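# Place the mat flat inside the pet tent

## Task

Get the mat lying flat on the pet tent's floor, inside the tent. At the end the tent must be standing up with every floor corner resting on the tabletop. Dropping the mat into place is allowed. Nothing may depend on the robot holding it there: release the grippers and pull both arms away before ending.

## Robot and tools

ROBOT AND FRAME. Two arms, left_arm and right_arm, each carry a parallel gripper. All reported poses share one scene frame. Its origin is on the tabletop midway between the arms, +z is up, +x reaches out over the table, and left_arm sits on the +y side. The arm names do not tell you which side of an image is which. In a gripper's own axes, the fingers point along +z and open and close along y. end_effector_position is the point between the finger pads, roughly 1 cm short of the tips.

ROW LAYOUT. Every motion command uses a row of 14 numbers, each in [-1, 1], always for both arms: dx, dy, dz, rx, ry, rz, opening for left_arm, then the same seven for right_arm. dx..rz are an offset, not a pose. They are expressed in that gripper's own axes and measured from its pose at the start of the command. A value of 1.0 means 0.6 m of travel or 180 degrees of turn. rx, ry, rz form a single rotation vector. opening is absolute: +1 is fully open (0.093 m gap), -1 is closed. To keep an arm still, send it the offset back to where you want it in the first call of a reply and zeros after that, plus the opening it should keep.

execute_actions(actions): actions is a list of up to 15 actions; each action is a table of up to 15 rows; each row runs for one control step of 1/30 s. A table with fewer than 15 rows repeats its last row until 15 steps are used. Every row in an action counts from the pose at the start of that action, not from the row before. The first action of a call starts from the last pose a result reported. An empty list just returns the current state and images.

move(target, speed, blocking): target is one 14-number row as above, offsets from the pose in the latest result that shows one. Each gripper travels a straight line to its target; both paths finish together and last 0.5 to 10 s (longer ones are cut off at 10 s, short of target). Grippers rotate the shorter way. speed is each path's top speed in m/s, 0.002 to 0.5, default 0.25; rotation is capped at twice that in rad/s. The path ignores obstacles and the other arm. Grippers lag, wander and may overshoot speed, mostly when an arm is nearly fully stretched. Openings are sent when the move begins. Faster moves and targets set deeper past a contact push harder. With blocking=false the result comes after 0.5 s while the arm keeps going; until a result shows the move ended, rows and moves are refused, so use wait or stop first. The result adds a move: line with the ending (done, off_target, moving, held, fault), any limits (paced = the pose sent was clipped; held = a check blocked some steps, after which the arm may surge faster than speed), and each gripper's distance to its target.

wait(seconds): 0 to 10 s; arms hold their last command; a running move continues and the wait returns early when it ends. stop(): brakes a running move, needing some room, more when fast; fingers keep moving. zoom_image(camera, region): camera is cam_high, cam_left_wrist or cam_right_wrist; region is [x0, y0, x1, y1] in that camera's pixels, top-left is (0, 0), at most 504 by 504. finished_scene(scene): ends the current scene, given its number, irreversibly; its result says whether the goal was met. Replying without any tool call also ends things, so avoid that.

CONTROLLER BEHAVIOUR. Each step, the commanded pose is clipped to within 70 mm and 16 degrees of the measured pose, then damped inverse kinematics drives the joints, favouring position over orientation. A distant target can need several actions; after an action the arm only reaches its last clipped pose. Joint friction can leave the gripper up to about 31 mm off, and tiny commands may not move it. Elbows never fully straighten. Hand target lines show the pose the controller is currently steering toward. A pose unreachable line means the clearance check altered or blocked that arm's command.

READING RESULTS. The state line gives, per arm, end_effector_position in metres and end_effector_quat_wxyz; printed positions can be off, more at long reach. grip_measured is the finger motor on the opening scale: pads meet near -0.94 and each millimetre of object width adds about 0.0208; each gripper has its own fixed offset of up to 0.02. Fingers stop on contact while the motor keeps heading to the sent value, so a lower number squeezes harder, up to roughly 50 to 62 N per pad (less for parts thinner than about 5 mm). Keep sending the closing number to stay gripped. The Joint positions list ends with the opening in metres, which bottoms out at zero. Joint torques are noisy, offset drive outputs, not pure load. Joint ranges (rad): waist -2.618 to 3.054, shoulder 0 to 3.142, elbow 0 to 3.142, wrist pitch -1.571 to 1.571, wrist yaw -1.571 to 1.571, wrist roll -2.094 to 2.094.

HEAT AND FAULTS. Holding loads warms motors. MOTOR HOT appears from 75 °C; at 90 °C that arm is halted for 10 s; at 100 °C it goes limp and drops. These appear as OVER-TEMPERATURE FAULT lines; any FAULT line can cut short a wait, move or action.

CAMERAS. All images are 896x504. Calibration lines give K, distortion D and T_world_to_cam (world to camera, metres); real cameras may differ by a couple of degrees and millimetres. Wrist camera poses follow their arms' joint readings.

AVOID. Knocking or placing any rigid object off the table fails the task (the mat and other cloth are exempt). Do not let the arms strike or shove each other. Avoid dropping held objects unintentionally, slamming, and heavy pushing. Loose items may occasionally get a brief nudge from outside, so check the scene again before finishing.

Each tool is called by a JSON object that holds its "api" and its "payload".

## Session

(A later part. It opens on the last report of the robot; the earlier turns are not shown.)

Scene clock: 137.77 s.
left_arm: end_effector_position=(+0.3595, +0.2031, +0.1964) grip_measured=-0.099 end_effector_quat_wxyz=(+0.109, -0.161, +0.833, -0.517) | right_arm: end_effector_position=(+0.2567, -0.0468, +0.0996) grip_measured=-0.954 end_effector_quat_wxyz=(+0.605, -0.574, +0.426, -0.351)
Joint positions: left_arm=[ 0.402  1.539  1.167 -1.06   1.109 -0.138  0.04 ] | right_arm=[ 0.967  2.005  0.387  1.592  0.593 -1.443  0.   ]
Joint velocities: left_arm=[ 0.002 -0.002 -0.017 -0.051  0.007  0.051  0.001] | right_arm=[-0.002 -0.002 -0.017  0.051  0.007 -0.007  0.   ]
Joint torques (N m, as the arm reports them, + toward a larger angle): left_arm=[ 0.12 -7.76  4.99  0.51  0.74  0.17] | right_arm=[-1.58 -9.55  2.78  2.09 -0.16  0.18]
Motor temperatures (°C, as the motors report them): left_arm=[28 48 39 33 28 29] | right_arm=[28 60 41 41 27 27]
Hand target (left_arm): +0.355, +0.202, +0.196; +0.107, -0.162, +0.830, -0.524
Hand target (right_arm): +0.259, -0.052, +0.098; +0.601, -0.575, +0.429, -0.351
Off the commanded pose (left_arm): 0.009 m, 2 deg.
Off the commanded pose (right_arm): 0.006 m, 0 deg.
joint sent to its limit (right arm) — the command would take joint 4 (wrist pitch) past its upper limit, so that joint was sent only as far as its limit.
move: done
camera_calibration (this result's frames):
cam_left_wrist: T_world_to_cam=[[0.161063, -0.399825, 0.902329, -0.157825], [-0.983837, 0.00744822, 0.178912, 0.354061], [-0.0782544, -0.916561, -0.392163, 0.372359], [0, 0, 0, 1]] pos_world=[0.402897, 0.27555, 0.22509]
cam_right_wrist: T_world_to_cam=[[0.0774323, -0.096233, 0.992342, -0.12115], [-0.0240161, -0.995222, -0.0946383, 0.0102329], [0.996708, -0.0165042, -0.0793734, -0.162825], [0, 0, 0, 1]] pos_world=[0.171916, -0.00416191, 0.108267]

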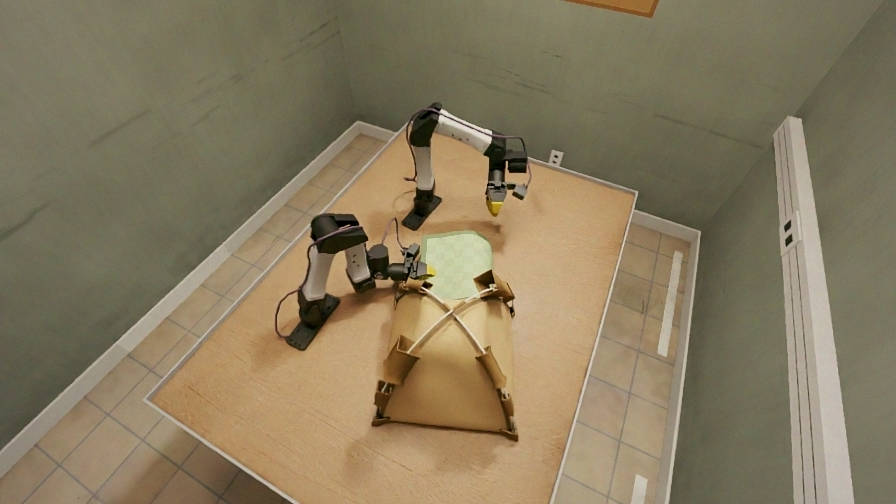

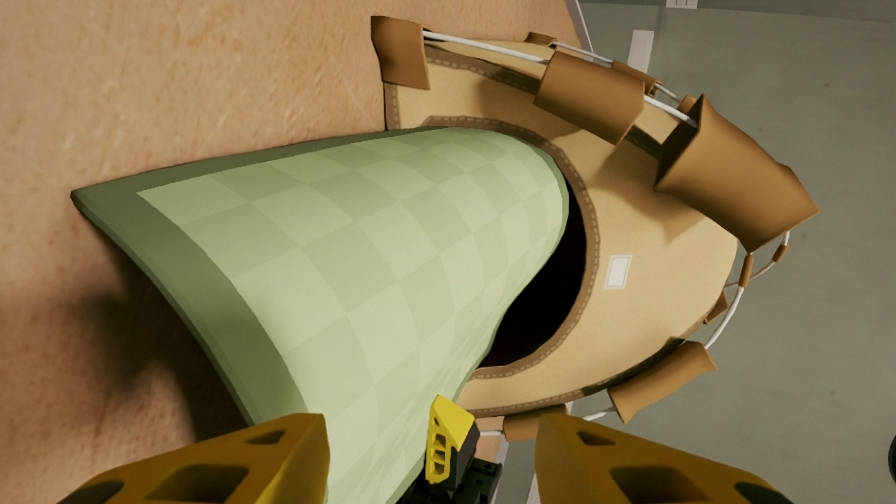

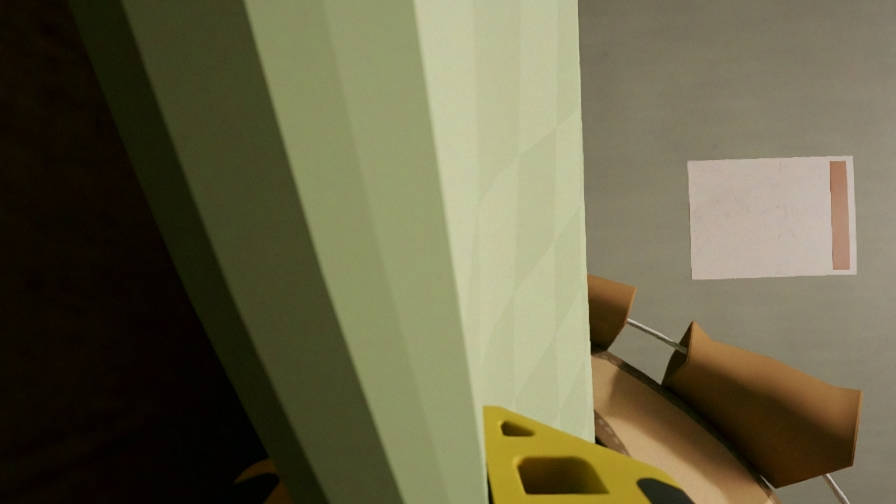

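{"api": "move", "payload": {"target": [0.16,0.122,0.012,0,0,0,0.7,0.008,0.003,0,0,0,0,-0.97], "speed": 0.25}}

Scene clock: 140.43 s.
left_arm: end_effector_position=(+0.2644, +0.1920, +0.1282) grip_measured=+0.698 end_effector_quat_wxyz=(+0.108, -0.162, +0.834, -0.516) | right_arm: end_effector_position=(+0.2565, -0.0464, +0.0996) grip_measured=-0.954 end_effector_quat_wxyz=(+0.605, -0.575, +0.425, -0.350)
Joint positions: left_arm=[ 0.515  1.308  0.696 -1.049  1.109  0.115  0.079] | right_arm=[ 0.967  2.005  0.387  1.592  0.591 -1.443  0.   ]
Joint velocities: left_arm=[-0.002 -0.007 -0.017 -0.081 -0.051  0.022 -0.   ] | right_arm=[-0.002 -0.007  0.007 -0.007 -0.022  0.022  0.   ]
Joint torques (N m, as the arm reports them, + toward a larger angle): left_arm=[ 0.27 -5.04  4.59  0.13  0.61  0.17] | right_arm=[-1.58 -9.52  2.84  2.09 -0.16  0.16]
Motor temperatures (°C, as the motors report them): left_arm=[28 47 39 33 28 29] | right_arm=[28 60 41 41 27 27]
Hand target (left_arm): +0.261, +0.192, +0.128; +0.110, -0.163, +0.834, -0.516
Hand target (right_arm): +0.259, -0.051, +0.098; +0.602, -0.576, +0.428, -0.350
Off the commanded pose (left_arm): 0.003 m, 0 deg.
Off the commanded pose (right_arm): 0.006 m, 0 deg.
joint sent to its limit (right arm) — the command would take joint 4 (wrist pitch) past its upper limit, so that joint was sent only as far as its limit.
move: done
camera_calibration (this result's frames):
cam_left_wrist: T_world_to_cam=[[0.164321, -0.401466, 0.901012, -0.0857354], [-0.98319, 0.00704599, 0.182448, 0.272219], [-0.0795952, -0.915847, -0.39356, 0.328359], [0, 0, 0, 1]] pos_world=[0.307867, 0.264388, 0.156812]
cam_right_wrist: T_world_to_cam=[[0.0777495, -0.0960648, 0.992334, -0.121163], [-0.0213652, -0.995279, -0.0946759, 0.00995985], [0.996744, -0.0138404, -0.0794348, -0.16252], [0, 0, 0, 1]] pos_world=[0.171624, -0.00397599, 0.108267]

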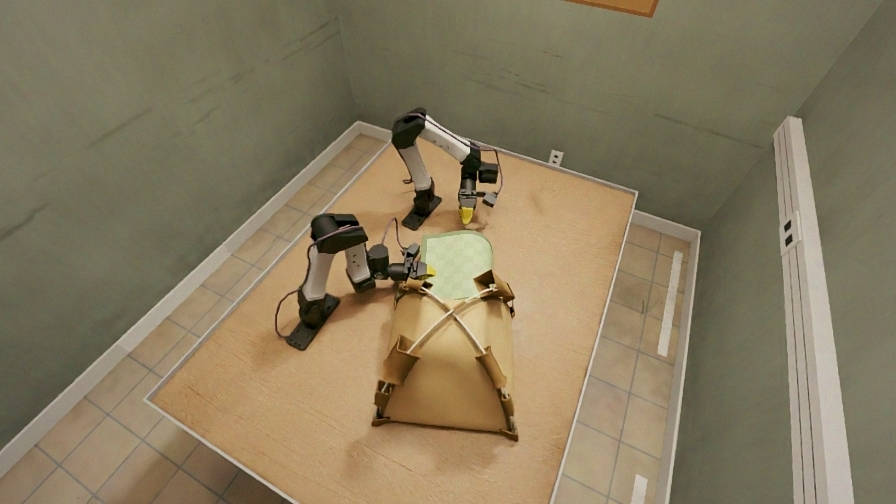

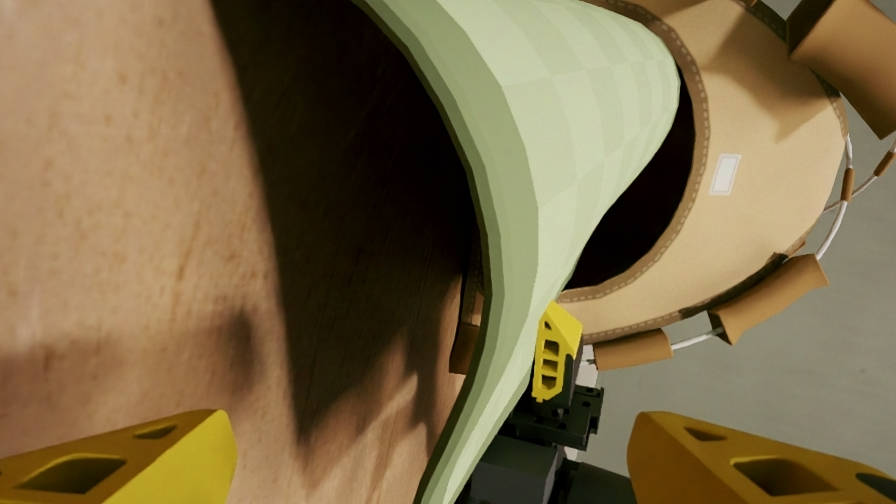

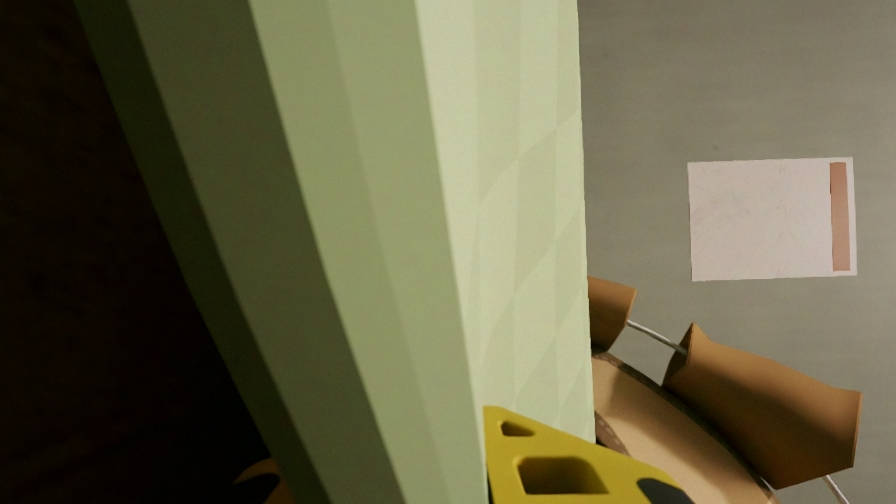

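{"api": "move", "payload": {"target": [0,-0.028,0.12,0,0,0,0.7,0.008,0.003,0,0,0,0,-0.97], "speed": 0.15}}

Scene clock: 142.67 s.
left_arm: end_effector_position=(+0.2933, +0.1244, +0.1144) grip_measured=+0.698 end_effector_quat_wxyz=(+0.099, -0.161, +0.832, -0.521) | right_arm: end_effector_position=(+0.2564, -0.0461, +0.0996) grip_measured=-0.954 end_effector_quat_wxyz=(+0.606, -0.575, +0.425, -0.349)
Joint positions: left_arm=[ 0.129  1.21   0.516 -0.299  1.022 -0.656  0.079] | right_arm=[ 0.967  2.005  0.387  1.592  0.589 -1.443  0.   ]
Joint velocities: left_arm=[-0.007 -0.017 -0.007  0.007 -0.007 -0.022 -0.001] | right_arm=[ 0.012  0.007 -0.002  0.051 -0.007  0.007  0.   ]
Joint torques (N m, as the arm reports them, + toward a larger angle): left_arm=[-0.73 -5.34  4.77  1.37  0.38  0.04] | right_arm=[-1.6  -9.49  2.8   2.1  -0.18  0.16]
Motor temperatures (°C, as the motors report them): left_arm=[28 46 39 33 28 29] | right_arm=[28 60 41 42 27 27]
Hand target (left_arm): +0.290, +0.123, +0.112; +0.103, -0.160, +0.833, -0.519
Hand target (right_arm): +0.258, -0.050, +0.098; +0.602, -0.577, +0.427, -0.349
Off the commanded pose (left_arm): 0.004 m, 1 deg.
Off the commanded pose (right_arm): 0.005 m, 0 deg.
joint sent to its limit (right arm) — the command would take joint 4 (wrist pitch) past its upper limit, so that joint was sent only as far as its limit.
move: done
camera_calibration (this result's frames):
cam_left_wrist: T_world_to_cam=[[0.169426, -0.391271, 0.904545, -0.108413], [-0.981044, 0.020641, 0.192683, 0.300132], [-0.0940621, -0.920044, -0.380357, 0.266581], [0, 0, 0, 1]] pos_world=[0.337886, 0.196653, 0.14163]
cam_right_wrist: T_world_to_cam=[[0.0779758, -0.0959441, 0.992328, -0.121171], [-0.0194716, -0.995315, -0.0947028, 0.00976528], [0.996765, -0.0119377, -0.0794786, -0.162302], [0, 0, 0, 1]] pos_world=[0.171416, -0.00384367, 0.108267]

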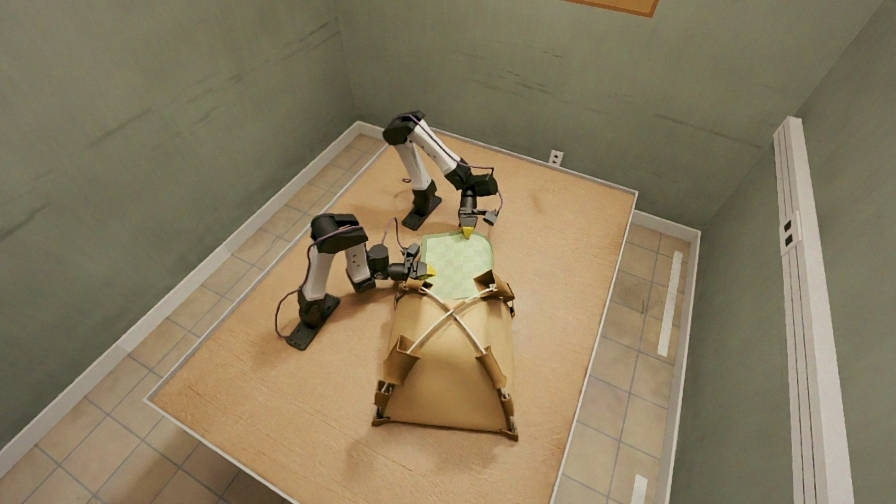

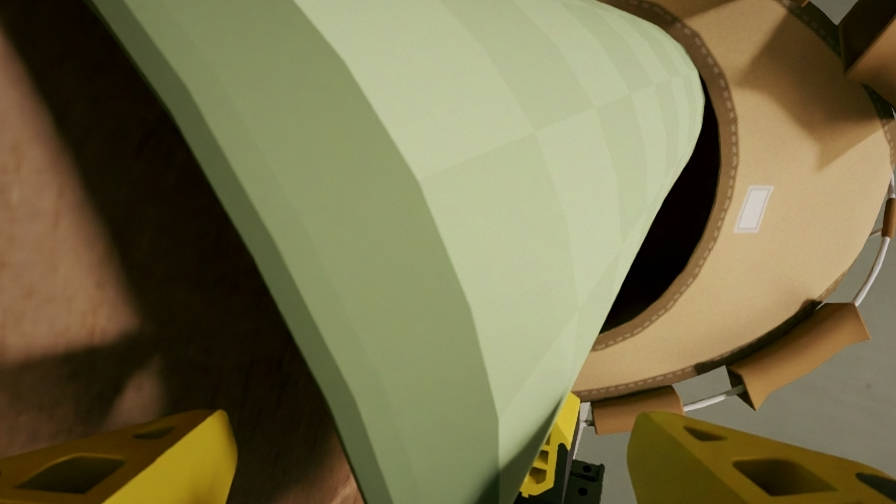

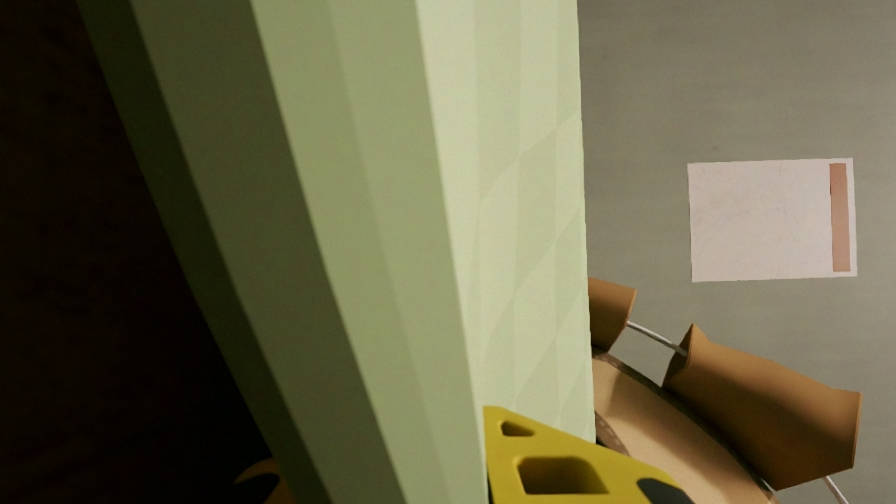

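{"api": "execute_actions", "payload": {"actions": [[[0,-0.002,0,0.010,0,0,0.5,0.008,0.003,0,0,0,0,-0.97],[0,-0.003,0,0.020,0,0,0.3,0.008,0.003,0,0,0,0,-0.97],[0,-0.004,0,0.030,0,0,0.1,0.008,0.003,0,0,0,0,-0.97],[0,-0.005,0,0.040,0,0,-0.1,0.008,0.003,0,0,0,0,-0.97],[0,-0.006,0,0.050,0,0,-0.2,0.008,0.003,0,0,0,0,-0.97],[0,-0.007,0,0.060,0,0,-0.3,0.008,0.003,0,0,0,0,-0.97],[0,-0.008,0,0.068,0,0,-0.3,0.008,0.003,0,0,0,0,-0.97]],[[0,0,0,0,0,0,-0.5,0,0,0,0,0,0,-0.97],[0,0,0,0,0,0,-0.7,0,0,0,0,0,0,-0.97],[0,0,0,0,0,0,-0.85,0,0,0,0,0,0,-0.97],[0,0,0,0,0,0,-0.97,0,0,0,0,0,0,-0.97]]]}}

Scene clock: 145.57 s.
left_arm: end_effector_position=(+0.2930, +0.1236, +0.1184) grip_measured=-0.951 end_effector_quat_wxyz=(+0.113, -0.148, +0.784, -0.592) | right_arm: end_effector_position=(+0.2562, -0.0458, +0.0996) grip_measured=-0.954 end_effector_quat_wxyz=(+0.606, -0.576, +0.424, -0.349)
Joint positions: left_arm=[ 0.178  1.24   0.39   0.027  1.189 -0.784  0.   ] | right_arm=[ 0.967  2.005  0.387  1.592  0.587 -1.443  0.   ]
Joint velocities: left_arm=[-0.012 -0.007 -0.007  0.022 -0.022 -0.037  0.   ] | right_arm=[ 0.002  0.007 -0.017  0.037  0.095 -0.007  0.   ]
Joint torques (N m, as the arm reports them, + toward a larger angle): left_arm=[-0.24 -3.71  5.85  1.36  0.46  0.09] | right_arm=[-0.24 -9.34  3.52  2.12 -0.07  0.13]
Motor temperatures (°C, as the motors report them): left_arm=[28 46 39 33 28 29] | right_arm=[28 59 40 42 27 27]
Hand target (left_arm): +0.293, +0.124, +0.118; +0.112, -0.148, +0.784, -0.592
Hand target (right_arm): +0.256, -0.046, +0.100; +0.605, -0.576, +0.425, -0.349
Off the commanded pose (left_arm): 0.000 m, 0 deg.
Off the commanded pose (right_arm): 0.000 m, 0 deg.
joint sent to its limit (right arm) — the command would take joint 4 (wrist pitch) past its upper limit, so that joint was sent only as far as its limit.
camera_calibration (this result's frames):
cam_left_wrist: T_world_to_cam=[[0.102921, -0.24135, 0.964965, -0.118469], [-0.991458, 0.0532437, 0.119064, 0.306831], [-0.0801144, -0.968976, -0.233808, 0.251966], [0, 0, 0, 1]] pos_world=[0.336589, 0.199219, 0.136698]
cam_right_wrist: T_world_to_cam=[[0.0782018, -0.0958229, 0.992322, -0.12118], [-0.017578, -0.995348, -0.0947299, 0.00957113], [0.996783, -0.010035, -0.0795224, -0.162084], [0, 0, 0, 1]] pos_world=[0.171207, -0.00371174, 0.108267]

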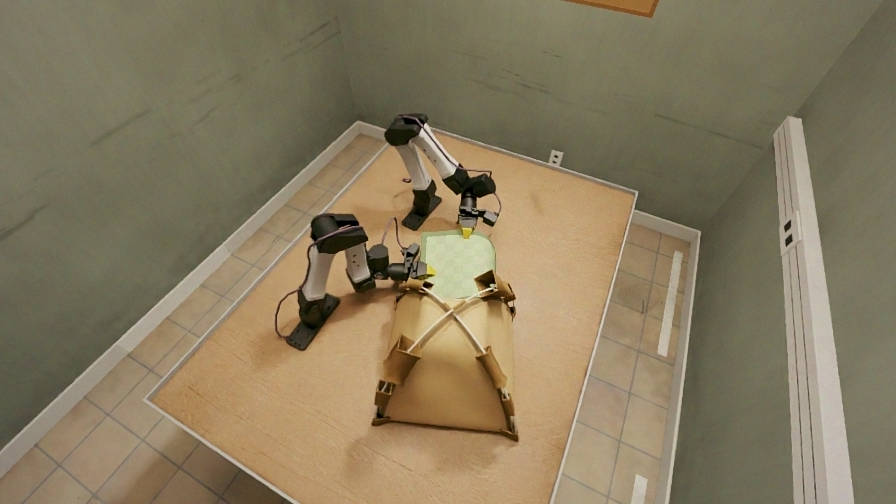

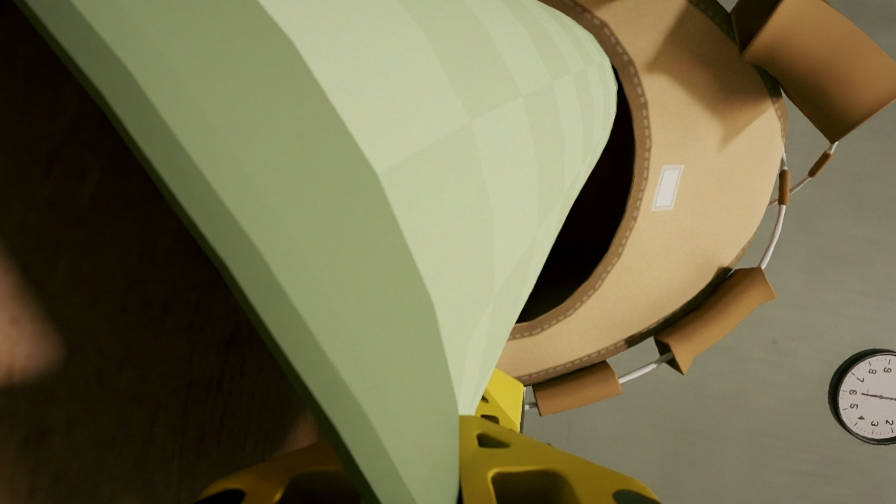

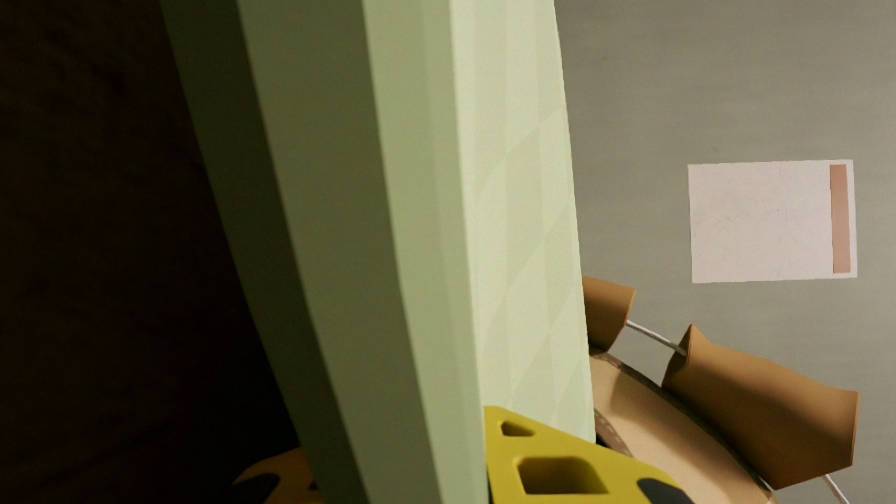

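{"api": "execute_actions", "payload": {"actions": [[[0,0,0,0,0,0,-0.97,0,0,0,0,0,0,-0.7],[0,0,0,0,0,0,-0.97,0,0,0,0,0,0,-0.5],[0,0,0,0,0,0,-0.97,0,0,0,0,0,0,-0.3],[0,0,0,0,0,0,-0.97,0,0,0,0,0,0,-0.1],[0,0,0,0,0,0,-0.97,0,0,0,0,0,0,0.2],[0,0,0,0,0,0,-0.97,0,0,0,0,0,0,0.5],[0,0,0,0,0,0,-0.97,0,0,0,0,0,0,0.8],[0,0,0,0,0,0,-0.97,0,0,0,0,0,0,1.0]]]}}

{"api": "move", "payload": {"target": [0,0,0,0,0,0,-0.97,-0.04,0,-0.15,0,0,0,1.0], "speed": 0.2}}

Scene clock: 148.50 s.
left_arm: end_effector_position=(+0.2929, +0.1235, +0.1186) grip_measured=-0.951 end_effector_quat_wxyz=(+0.112, -0.147, +0.784, -0.593) | right_arm: end_effector_position=(+0.2562, -0.0458, +0.0996) grip_measured=+0.983 end_effector_quat_wxyz=(+0.606, -0.576, +0.424, -0.349)
Joint positions: left_arm=[ 0.178  1.24   0.39   0.028  1.19  -0.784  0.   ] | right_arm=[ 0.967  2.005  0.387  1.592  0.587 -1.443  0.092]
Joint velocities: left_arm=[-0.007 -0.007 -0.002 -0.11   0.007 -0.007  0.   ] | right_arm=[ 0.012  0.002 -0.007 -0.051 -0.081  0.022 -0.001]
Joint torques (N m, as the arm reports them, + toward a larger angle): left_arm=[-0.25 -3.71  5.86  1.38  0.44  0.08] | right_arm=[-0.22 -9.39  3.54  2.08 -0.05  0.13]
Motor temperatures (°C, as the motors report them): left_arm=[28 45 39 34 28 29] | right_arm=[28 59 40 42 27 27]
Hand target (left_arm): +0.293, +0.124, +0.118; +0.113, -0.148, +0.784, -0.592
Hand target (right_arm): +0.256, -0.046, +0.100; +0.605, -0.576, +0.425, -0.349
Off the commanded pose (left_arm): 0.000 m, 0 deg.
Off the commanded pose (right_arm): 0.000 m, 0 deg.
joint sent to its limit (right arm) — the command would take joint 4 (wrist pitch) past its upper limit, so that joint was sent only as far as its limit.
camera_calibration (this result's frames):
cam_left_wrist: T_world_to_cam=[[0.10219, -0.240422, 0.965274, -0.118624], [-0.991461, 0.0544002, 0.118512, 0.306623], [-0.081004, -0.969143, -0.23281, 0.252063], [0, 0, 0, 1]] pos_world=[0.336545, 0.199085, 0.136849]
cam_right_wrist: T_world_to_cam=[[0.0782018, -0.0958229, 0.992322, -0.12118], [-0.017578, -0.995348, -0.0947299, 0.00957113], [0.996783, -0.010035, -0.0795224, -0.162084], [0, 0, 0, 1]] pos_world=[0.171207, -0.00371174, 0.108267]

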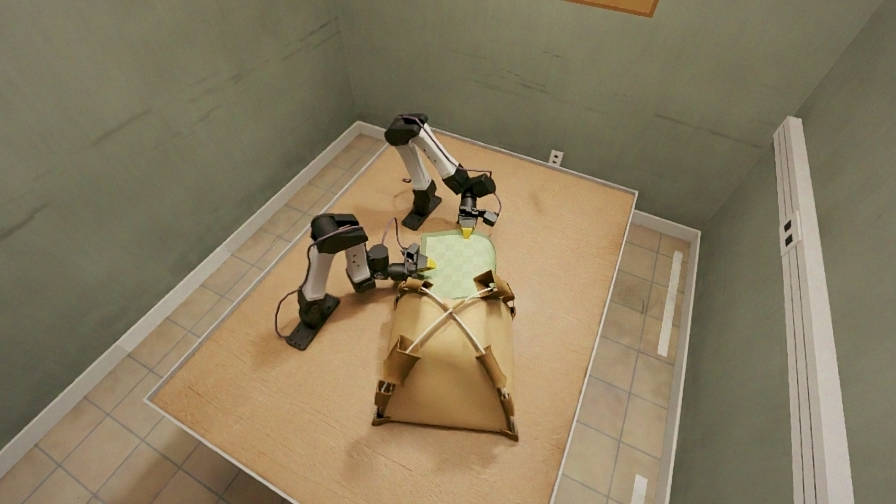

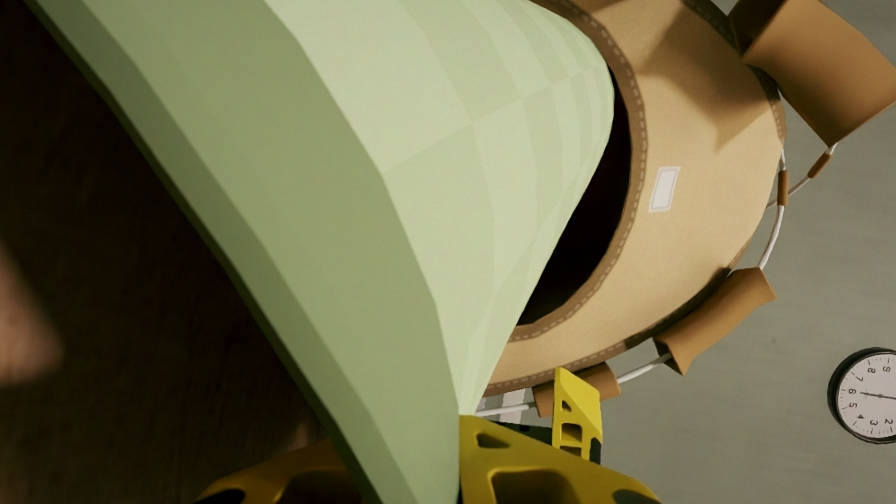

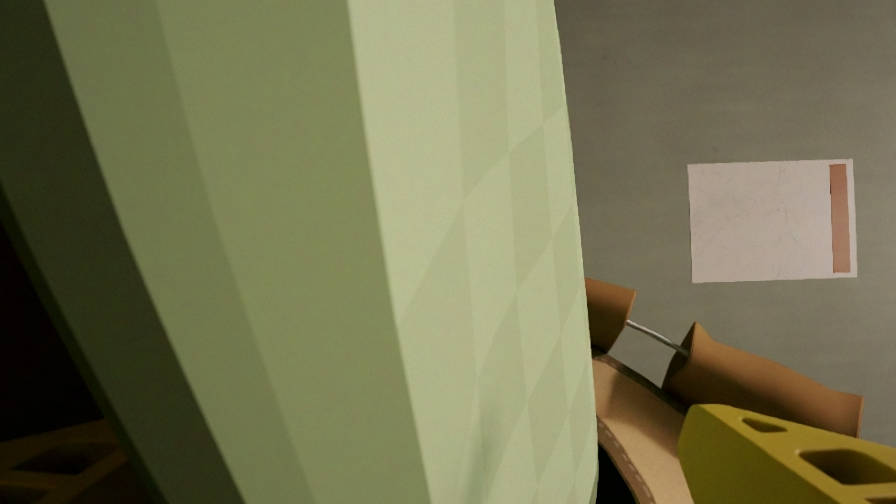

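Scene clock: 149.63 s.
left_arm: end_effector_position=(+0.2928, +0.1234, +0.1187) grip_measured=-0.951 end_effector_quat_wxyz=(+0.112, -0.147, +0.784, -0.593) | right_arm: end_effector_position=(+0.1670, -0.0558, +0.1063) grip_measured=+0.983 end_effector_quat_wxyz=(+0.603, -0.577, +0.432, -0.342)
Joint positions: left_arm=[ 0.178  1.24   0.39   0.028  1.191 -0.784  0.   ] | right_arm=[ 1.308  1.862  0.207  1.591  0.929 -1.394  0.092]
Joint velocities: left_arm=[-0.007 -0.022 -0.007 -0.007  0.007 -0.022  0.   ] | right_arm=[ 0.012  0.017  0.002 -0.007  0.022 -0.037 -0.001]
Joint torques (N m, as the arm reports them, + toward a larger angle): left_arm=[-0.25 -3.71  5.83  1.39  0.45  0.08] | right_arm=[ 0.72 -8.21  1.55  1.93  0.02  0.16]
Motor temperatures (°C, as the motors report them): left_arm=[28 44 39 34 28 29] | right_arm=[28 59 40 42 27 27]
Hand target (left_arm): +0.293, +0.124, +0.119; +0.112, -0.147, +0.784, -0.593
Hand target (right_arm): +0.164, -0.060, +0.105; +0.600, -0.580, +0.432, -0.343
Off the commanded pose (left_arm): 0.000 m, 0 deg.
Off the commanded pose (right_arm): 0.005 m, 1 deg.
joint sent to its limit (right arm) — the command would take joint 4 (wrist pitch) past its upper limit, so that joint was sent only as far as its limit.
move: done
camera_calibration (this result's frames):
cam_left_wrist: T_world_to_cam=[[0.101917, -0.239697, 0.965483, -0.118793], [-0.991429, 0.055271, 0.118377, 0.306399], [-0.0817379, -0.969273, -0.232009, 0.252139], [0, 0, 0, 1]] pos_world=[0.336489, 0.198982, 0.136921]
cam_right_wrist: T_world_to_cam=[[0.097053, -0.102133, 0.990025, -0.125074], [-0.0213934, -0.994705, -0.100519, -0.0000479475], [0.995049, -0.0114243, -0.0987241, -0.0704341], [0, 0, 0, 1]] pos_world=[0.0822232, -0.0136266, 0.116868]

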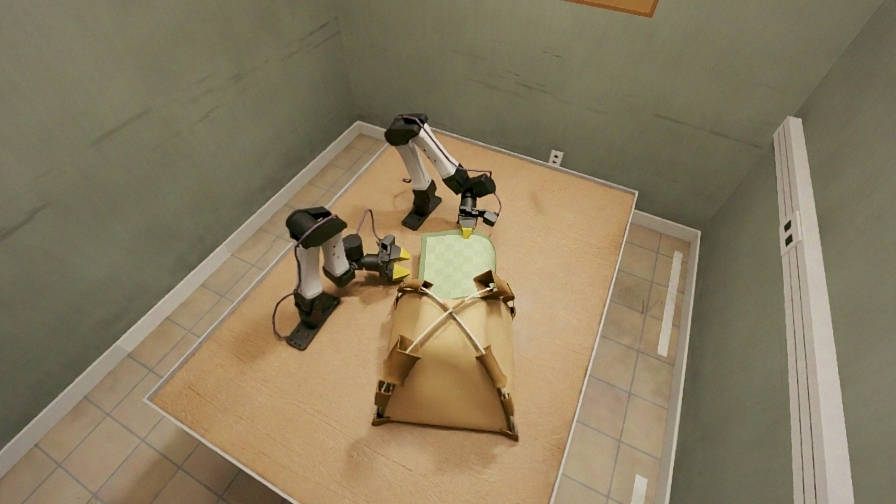

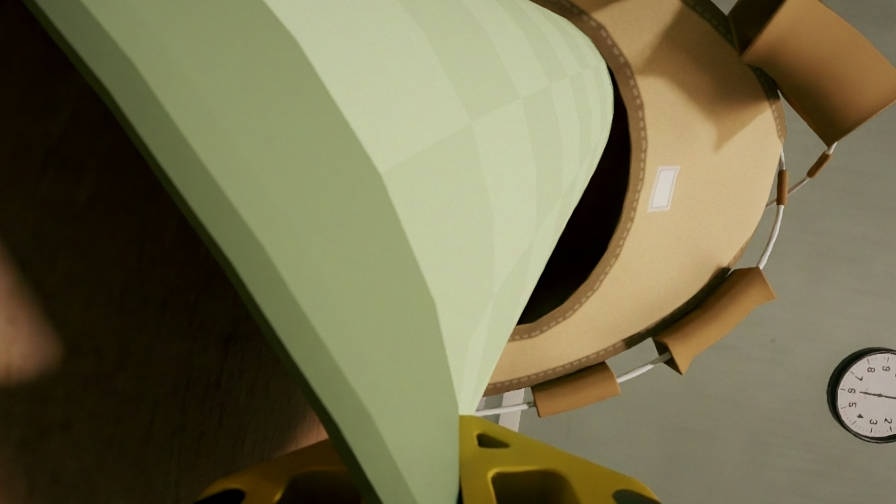

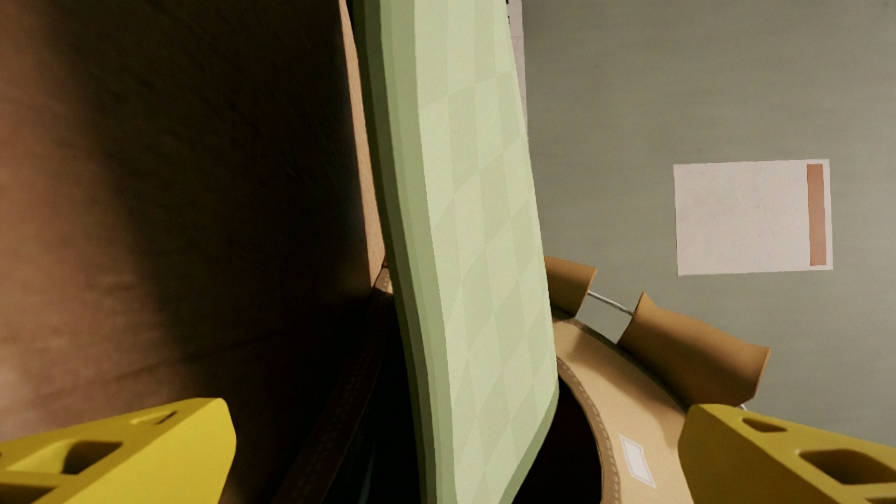

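{"api": "move", "payload": {"target": [0.033,-0.040,-0.005,0,0,0,-0.97,0.137,-0.461,-0.005,-0.167,0.198,0.439,0.0], "speed": 0.4}}

Scene clock: 154.70 s.
left_arm: end_effector_position=(+0.2794, +0.1143, +0.1432) grip_measured=-0.951 end_effector_quat_wxyz=(+0.115, -0.147, +0.783, -0.594) | right_arm: end_effector_position=(+0.2219, -0.1478, +0.3809) grip_measured=+0.001 end_effector_quat_wxyz=(+0.399, -0.186, +0.896, +0.066)
Joint positions: left_arm=[ 0.134  1.068  0.39  -0.054  1.158 -0.875  0.   ] | right_arm=[ 0.728  1.342  1.872 -1.307  0.287  0.232  0.045]
Joint velocities: left_arm=[-0.012  0.022 -0.002 -0.007  0.007 -0.066  0.   ] | right_arm=[-0.007 -0.012 -0.007 -0.022 -0.007 -0.007 -0.001]
Joint torques (N m, as the arm reports them, + toward a larger angle): left_arm=[-0.93 -4.16  6.09  1.35  0.37  0.04] | right_arm=[-1.18 -3.    7.5   1.53 -0.02  0.11]
Motor temperatures (°C, as the motors report them): left_arm=[28 43 40 34 28 29] | right_arm=[28 58 41 41 27 27]
Hand target (left_arm): +0.276, +0.112, +0.143; +0.112, -0.146, +0.784, -0.593
Hand target (right_arm): +0.223, -0.149, +0.376; +0.385, -0.183, +0.902, +0.063
Off the commanded pose (left_arm): 0.004 m, 0 deg.
Off the commanded pose (right_arm): 0.016 m, 3 deg.
move: off_target (right_arm); limits=paced
camera_calibration (this result's frames):
cam_left_wrist: T_world_to_cam=[[0.097865, -0.23772, 0.966391, -0.142458], [-0.992293, 0.0508579, 0.112998, 0.292198], [-0.0760106, -0.970001, -0.230911, 0.246209], [0, 0, 0, 1]] pos_world=[0.322602, 0.190097, 0.161504]
cam_right_wrist: T_world_to_cam=[[0.388651, -0.921218, 0.0175573, -0.227032], [-0.843961, -0.363574, -0.394389, 0.324963], [0.369702, 0.138462, -0.918776, 0.37422], [0, 0, 0, 1]] pos_world=[0.224143, -0.142813, 0.475973]

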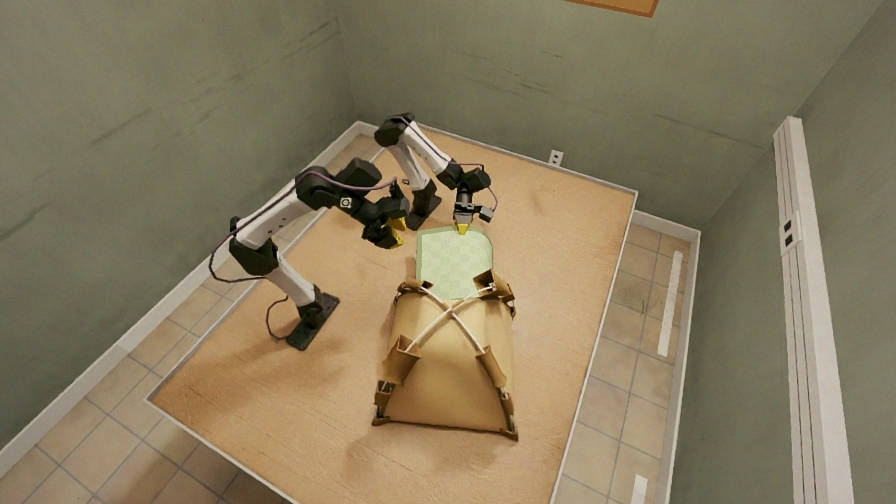

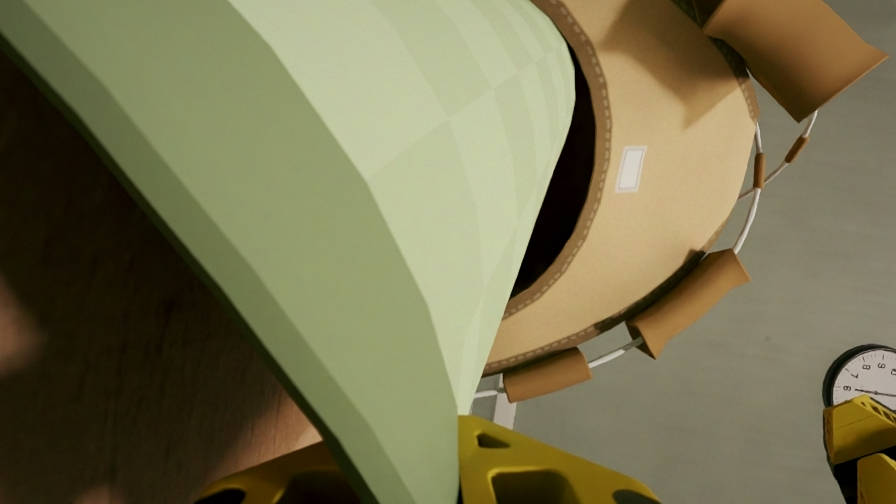

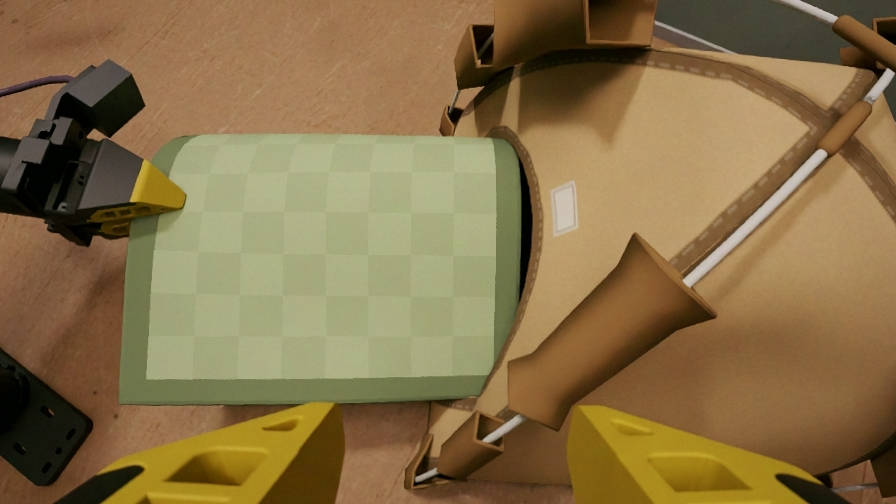

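{"api": "move", "payload": {"target": [0,0,0,0,0,0,-0.97,-0.128,-0.307,0.125,0,0.012,0,0.15], "speed": 0.3}}

Scene clock: 159.03 s.
left_arm: end_effector_position=(+0.2794, +0.1143, +0.1432) grip_measured=-0.951 end_effector_quat_wxyz=(+0.115, -0.147, +0.783, -0.594) | right_arm: end_effector_position=(+0.3928, -0.2736, +0.3991) grip_measured=+0.149 end_effector_quat_wxyz=(+0.396, -0.189, +0.897, +0.048)
Joint positions: left_arm=[ 0.134  1.068  0.39  -0.054  1.158 -0.875  0.   ] | right_arm=[ 0.01   1.912  2.608 -1.466 -0.208 -0.283  0.052]
Joint velocities: left_arm=[ 0.002  0.017 -0.002  0.007  0.022 -0.066  0.   ] | right_arm=[-0.007 -0.002  0.007 -0.037 -0.095  0.051 -0.001]
Joint torques (N m, as the arm reports them, + toward a larger angle): left_arm=[-0.25 -2.67  6.37  1.49  0.42  0.08] | right_arm=[-0.54 -8.52  6.76  1.55 -0.25  0.  ]
Motor temperatures (°C, as the motors report them): left_arm=[28 42 40 34 28 29] | right_arm=[28 57 41 41 27 27]
Hand target (left_arm): +0.279, +0.114, +0.143; +0.115, -0.147, +0.783, -0.594
Hand target (right_arm): +0.394, -0.274, +0.391; +0.381, -0.191, +0.903, +0.051
Off the commanded pose (left_arm): 0.000 m, 0 deg.
Off the commanded pose (right_arm): 0.007 m, 2 deg.
move: done
camera_calibration (this result's frames):
cam_left_wrist: T_world_to_cam=[[0.097865, -0.23772, 0.966391, -0.142458], [-0.992293, 0.0508579, 0.112998, 0.292198], [-0.0760106, -0.970001, -0.230911, 0.246209], [0, 0, 0, 1]] pos_world=[0.322602, 0.190097, 0.161504]
cam_right_wrist: T_world_to_cam=[[0.379933, -0.923607, 0.0509986, -0.420236], [-0.84701, -0.369525, -0.382132, 0.425277], [0.371785, 0.101988, -0.922699, 0.335956], [0, 0, 0, 1]] pos_world=[0.394972, -0.265246, 0.49393]

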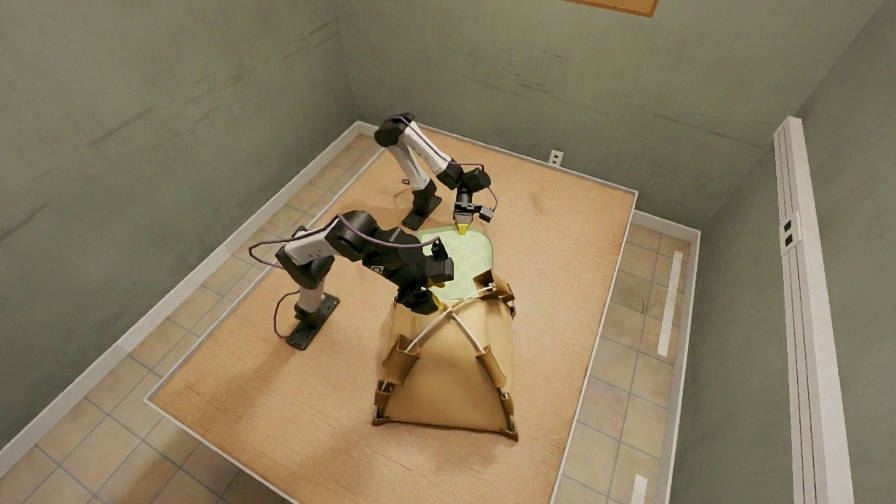

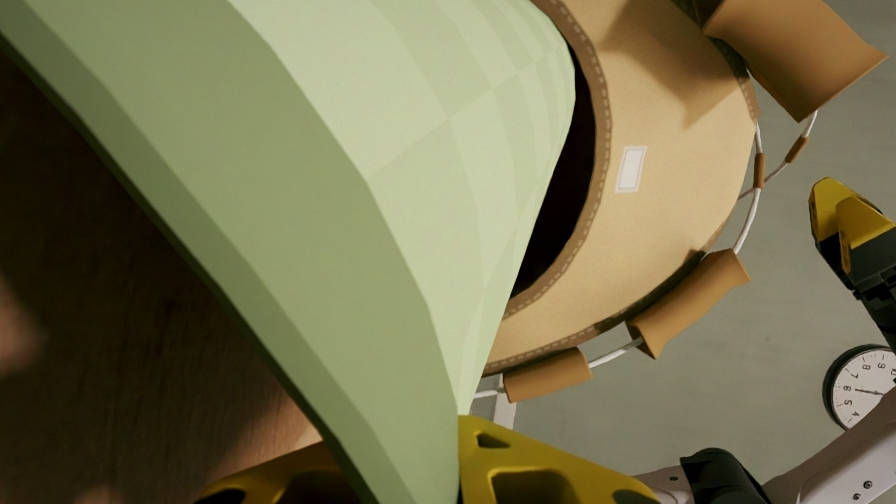

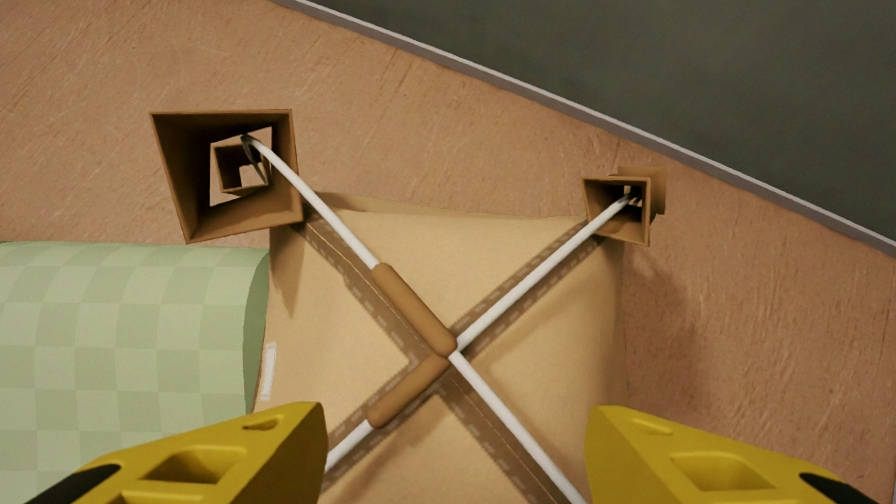

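{"api": "move", "payload": {"target": [0,0,0,0,0,0,-0.97,0.051,0.007,0.121,0,0,0,0.15], "speed": 0.12}}

Scene clock: 161.33 s.
left_arm: end_effector_position=(+0.2794, +0.1143, +0.1432) grip_measured=-0.951 end_effector_quat_wxyz=(+0.115, -0.147, +0.783, -0.594) | right_arm: end_effector_position=(+0.4259, -0.2639, +0.3310) grip_measured=+0.149 end_effector_quat_wxyz=(+0.402, -0.189, +0.895, +0.049)
Joint positions: left_arm=[ 0.134  1.068  0.39  -0.054  1.158 -0.875  0.   ] | right_arm=[ 0.032  1.757  2.022 -1.02  -0.193 -0.267  0.052]
Joint velocities: left_arm=[ 0.027 -0.027 -0.012  0.007 -0.007 -0.081  0.   ] | right_arm=[ 0.027 -0.002 -0.012 -0.007 -0.037 -0.081 -0.001]
Joint torques (N m, as the arm reports them, + toward a larger angle): left_arm=[-0.25 -2.7   6.37  1.49  0.42  0.08] | right_arm=[  0.69 -12.36   5.5    1.79  -0.11   0.12]
Motor temperatures (°C, as the motors report them): left_arm=[28 42 40 34 28 29] | right_arm=[28 57 41 41 27 27]
Hand target (left_arm): +0.279, +0.114, +0.143; +0.115, -0.147, +0.783, -0.594
Hand target (right_arm): +0.422, -0.261, +0.327; +0.396, -0.188, +0.897, +0.049
Off the commanded pose (left_arm): 0.000 m, 0 deg.
Off the commanded pose (right_arm): 0.006 m, 1 deg.
move: done
camera_calibration (this result's frames):
cam_left_wrist: T_world_to_cam=[[0.097865, -0.23772, 0.966391, -0.142458], [-0.992293, 0.0508579, 0.112998, 0.292198], [-0.0760106, -0.970001, -0.230911, 0.246209], [0, 0, 0, 1]] pos_world=[0.322602, 0.190097, 0.161504]
cam_right_wrist: T_world_to_cam=[[0.380792, -0.923137, 0.0530674, -0.421322], [-0.841974, -0.369891, -0.39276, 0.432194], [0.3822, 0.104878, -0.918109, 0.254631], [0, 0, 0, 1]] pos_world=[0.427013, -0.255779, 0.425886]

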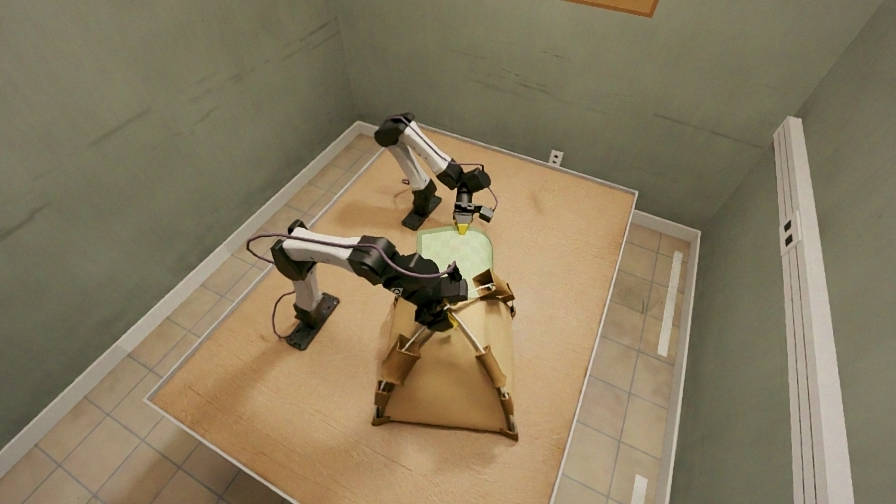

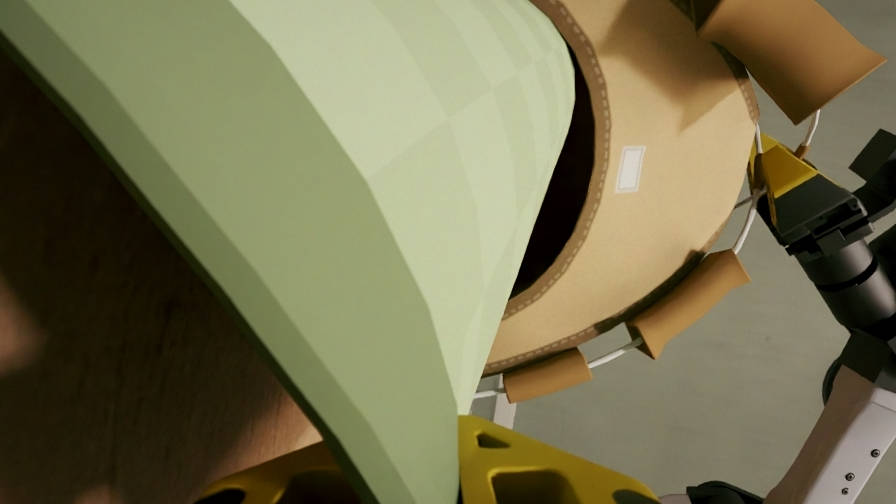

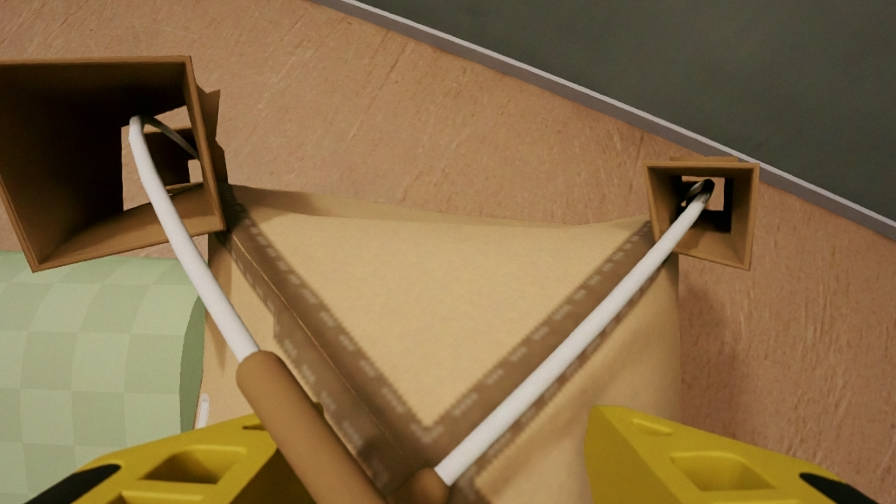

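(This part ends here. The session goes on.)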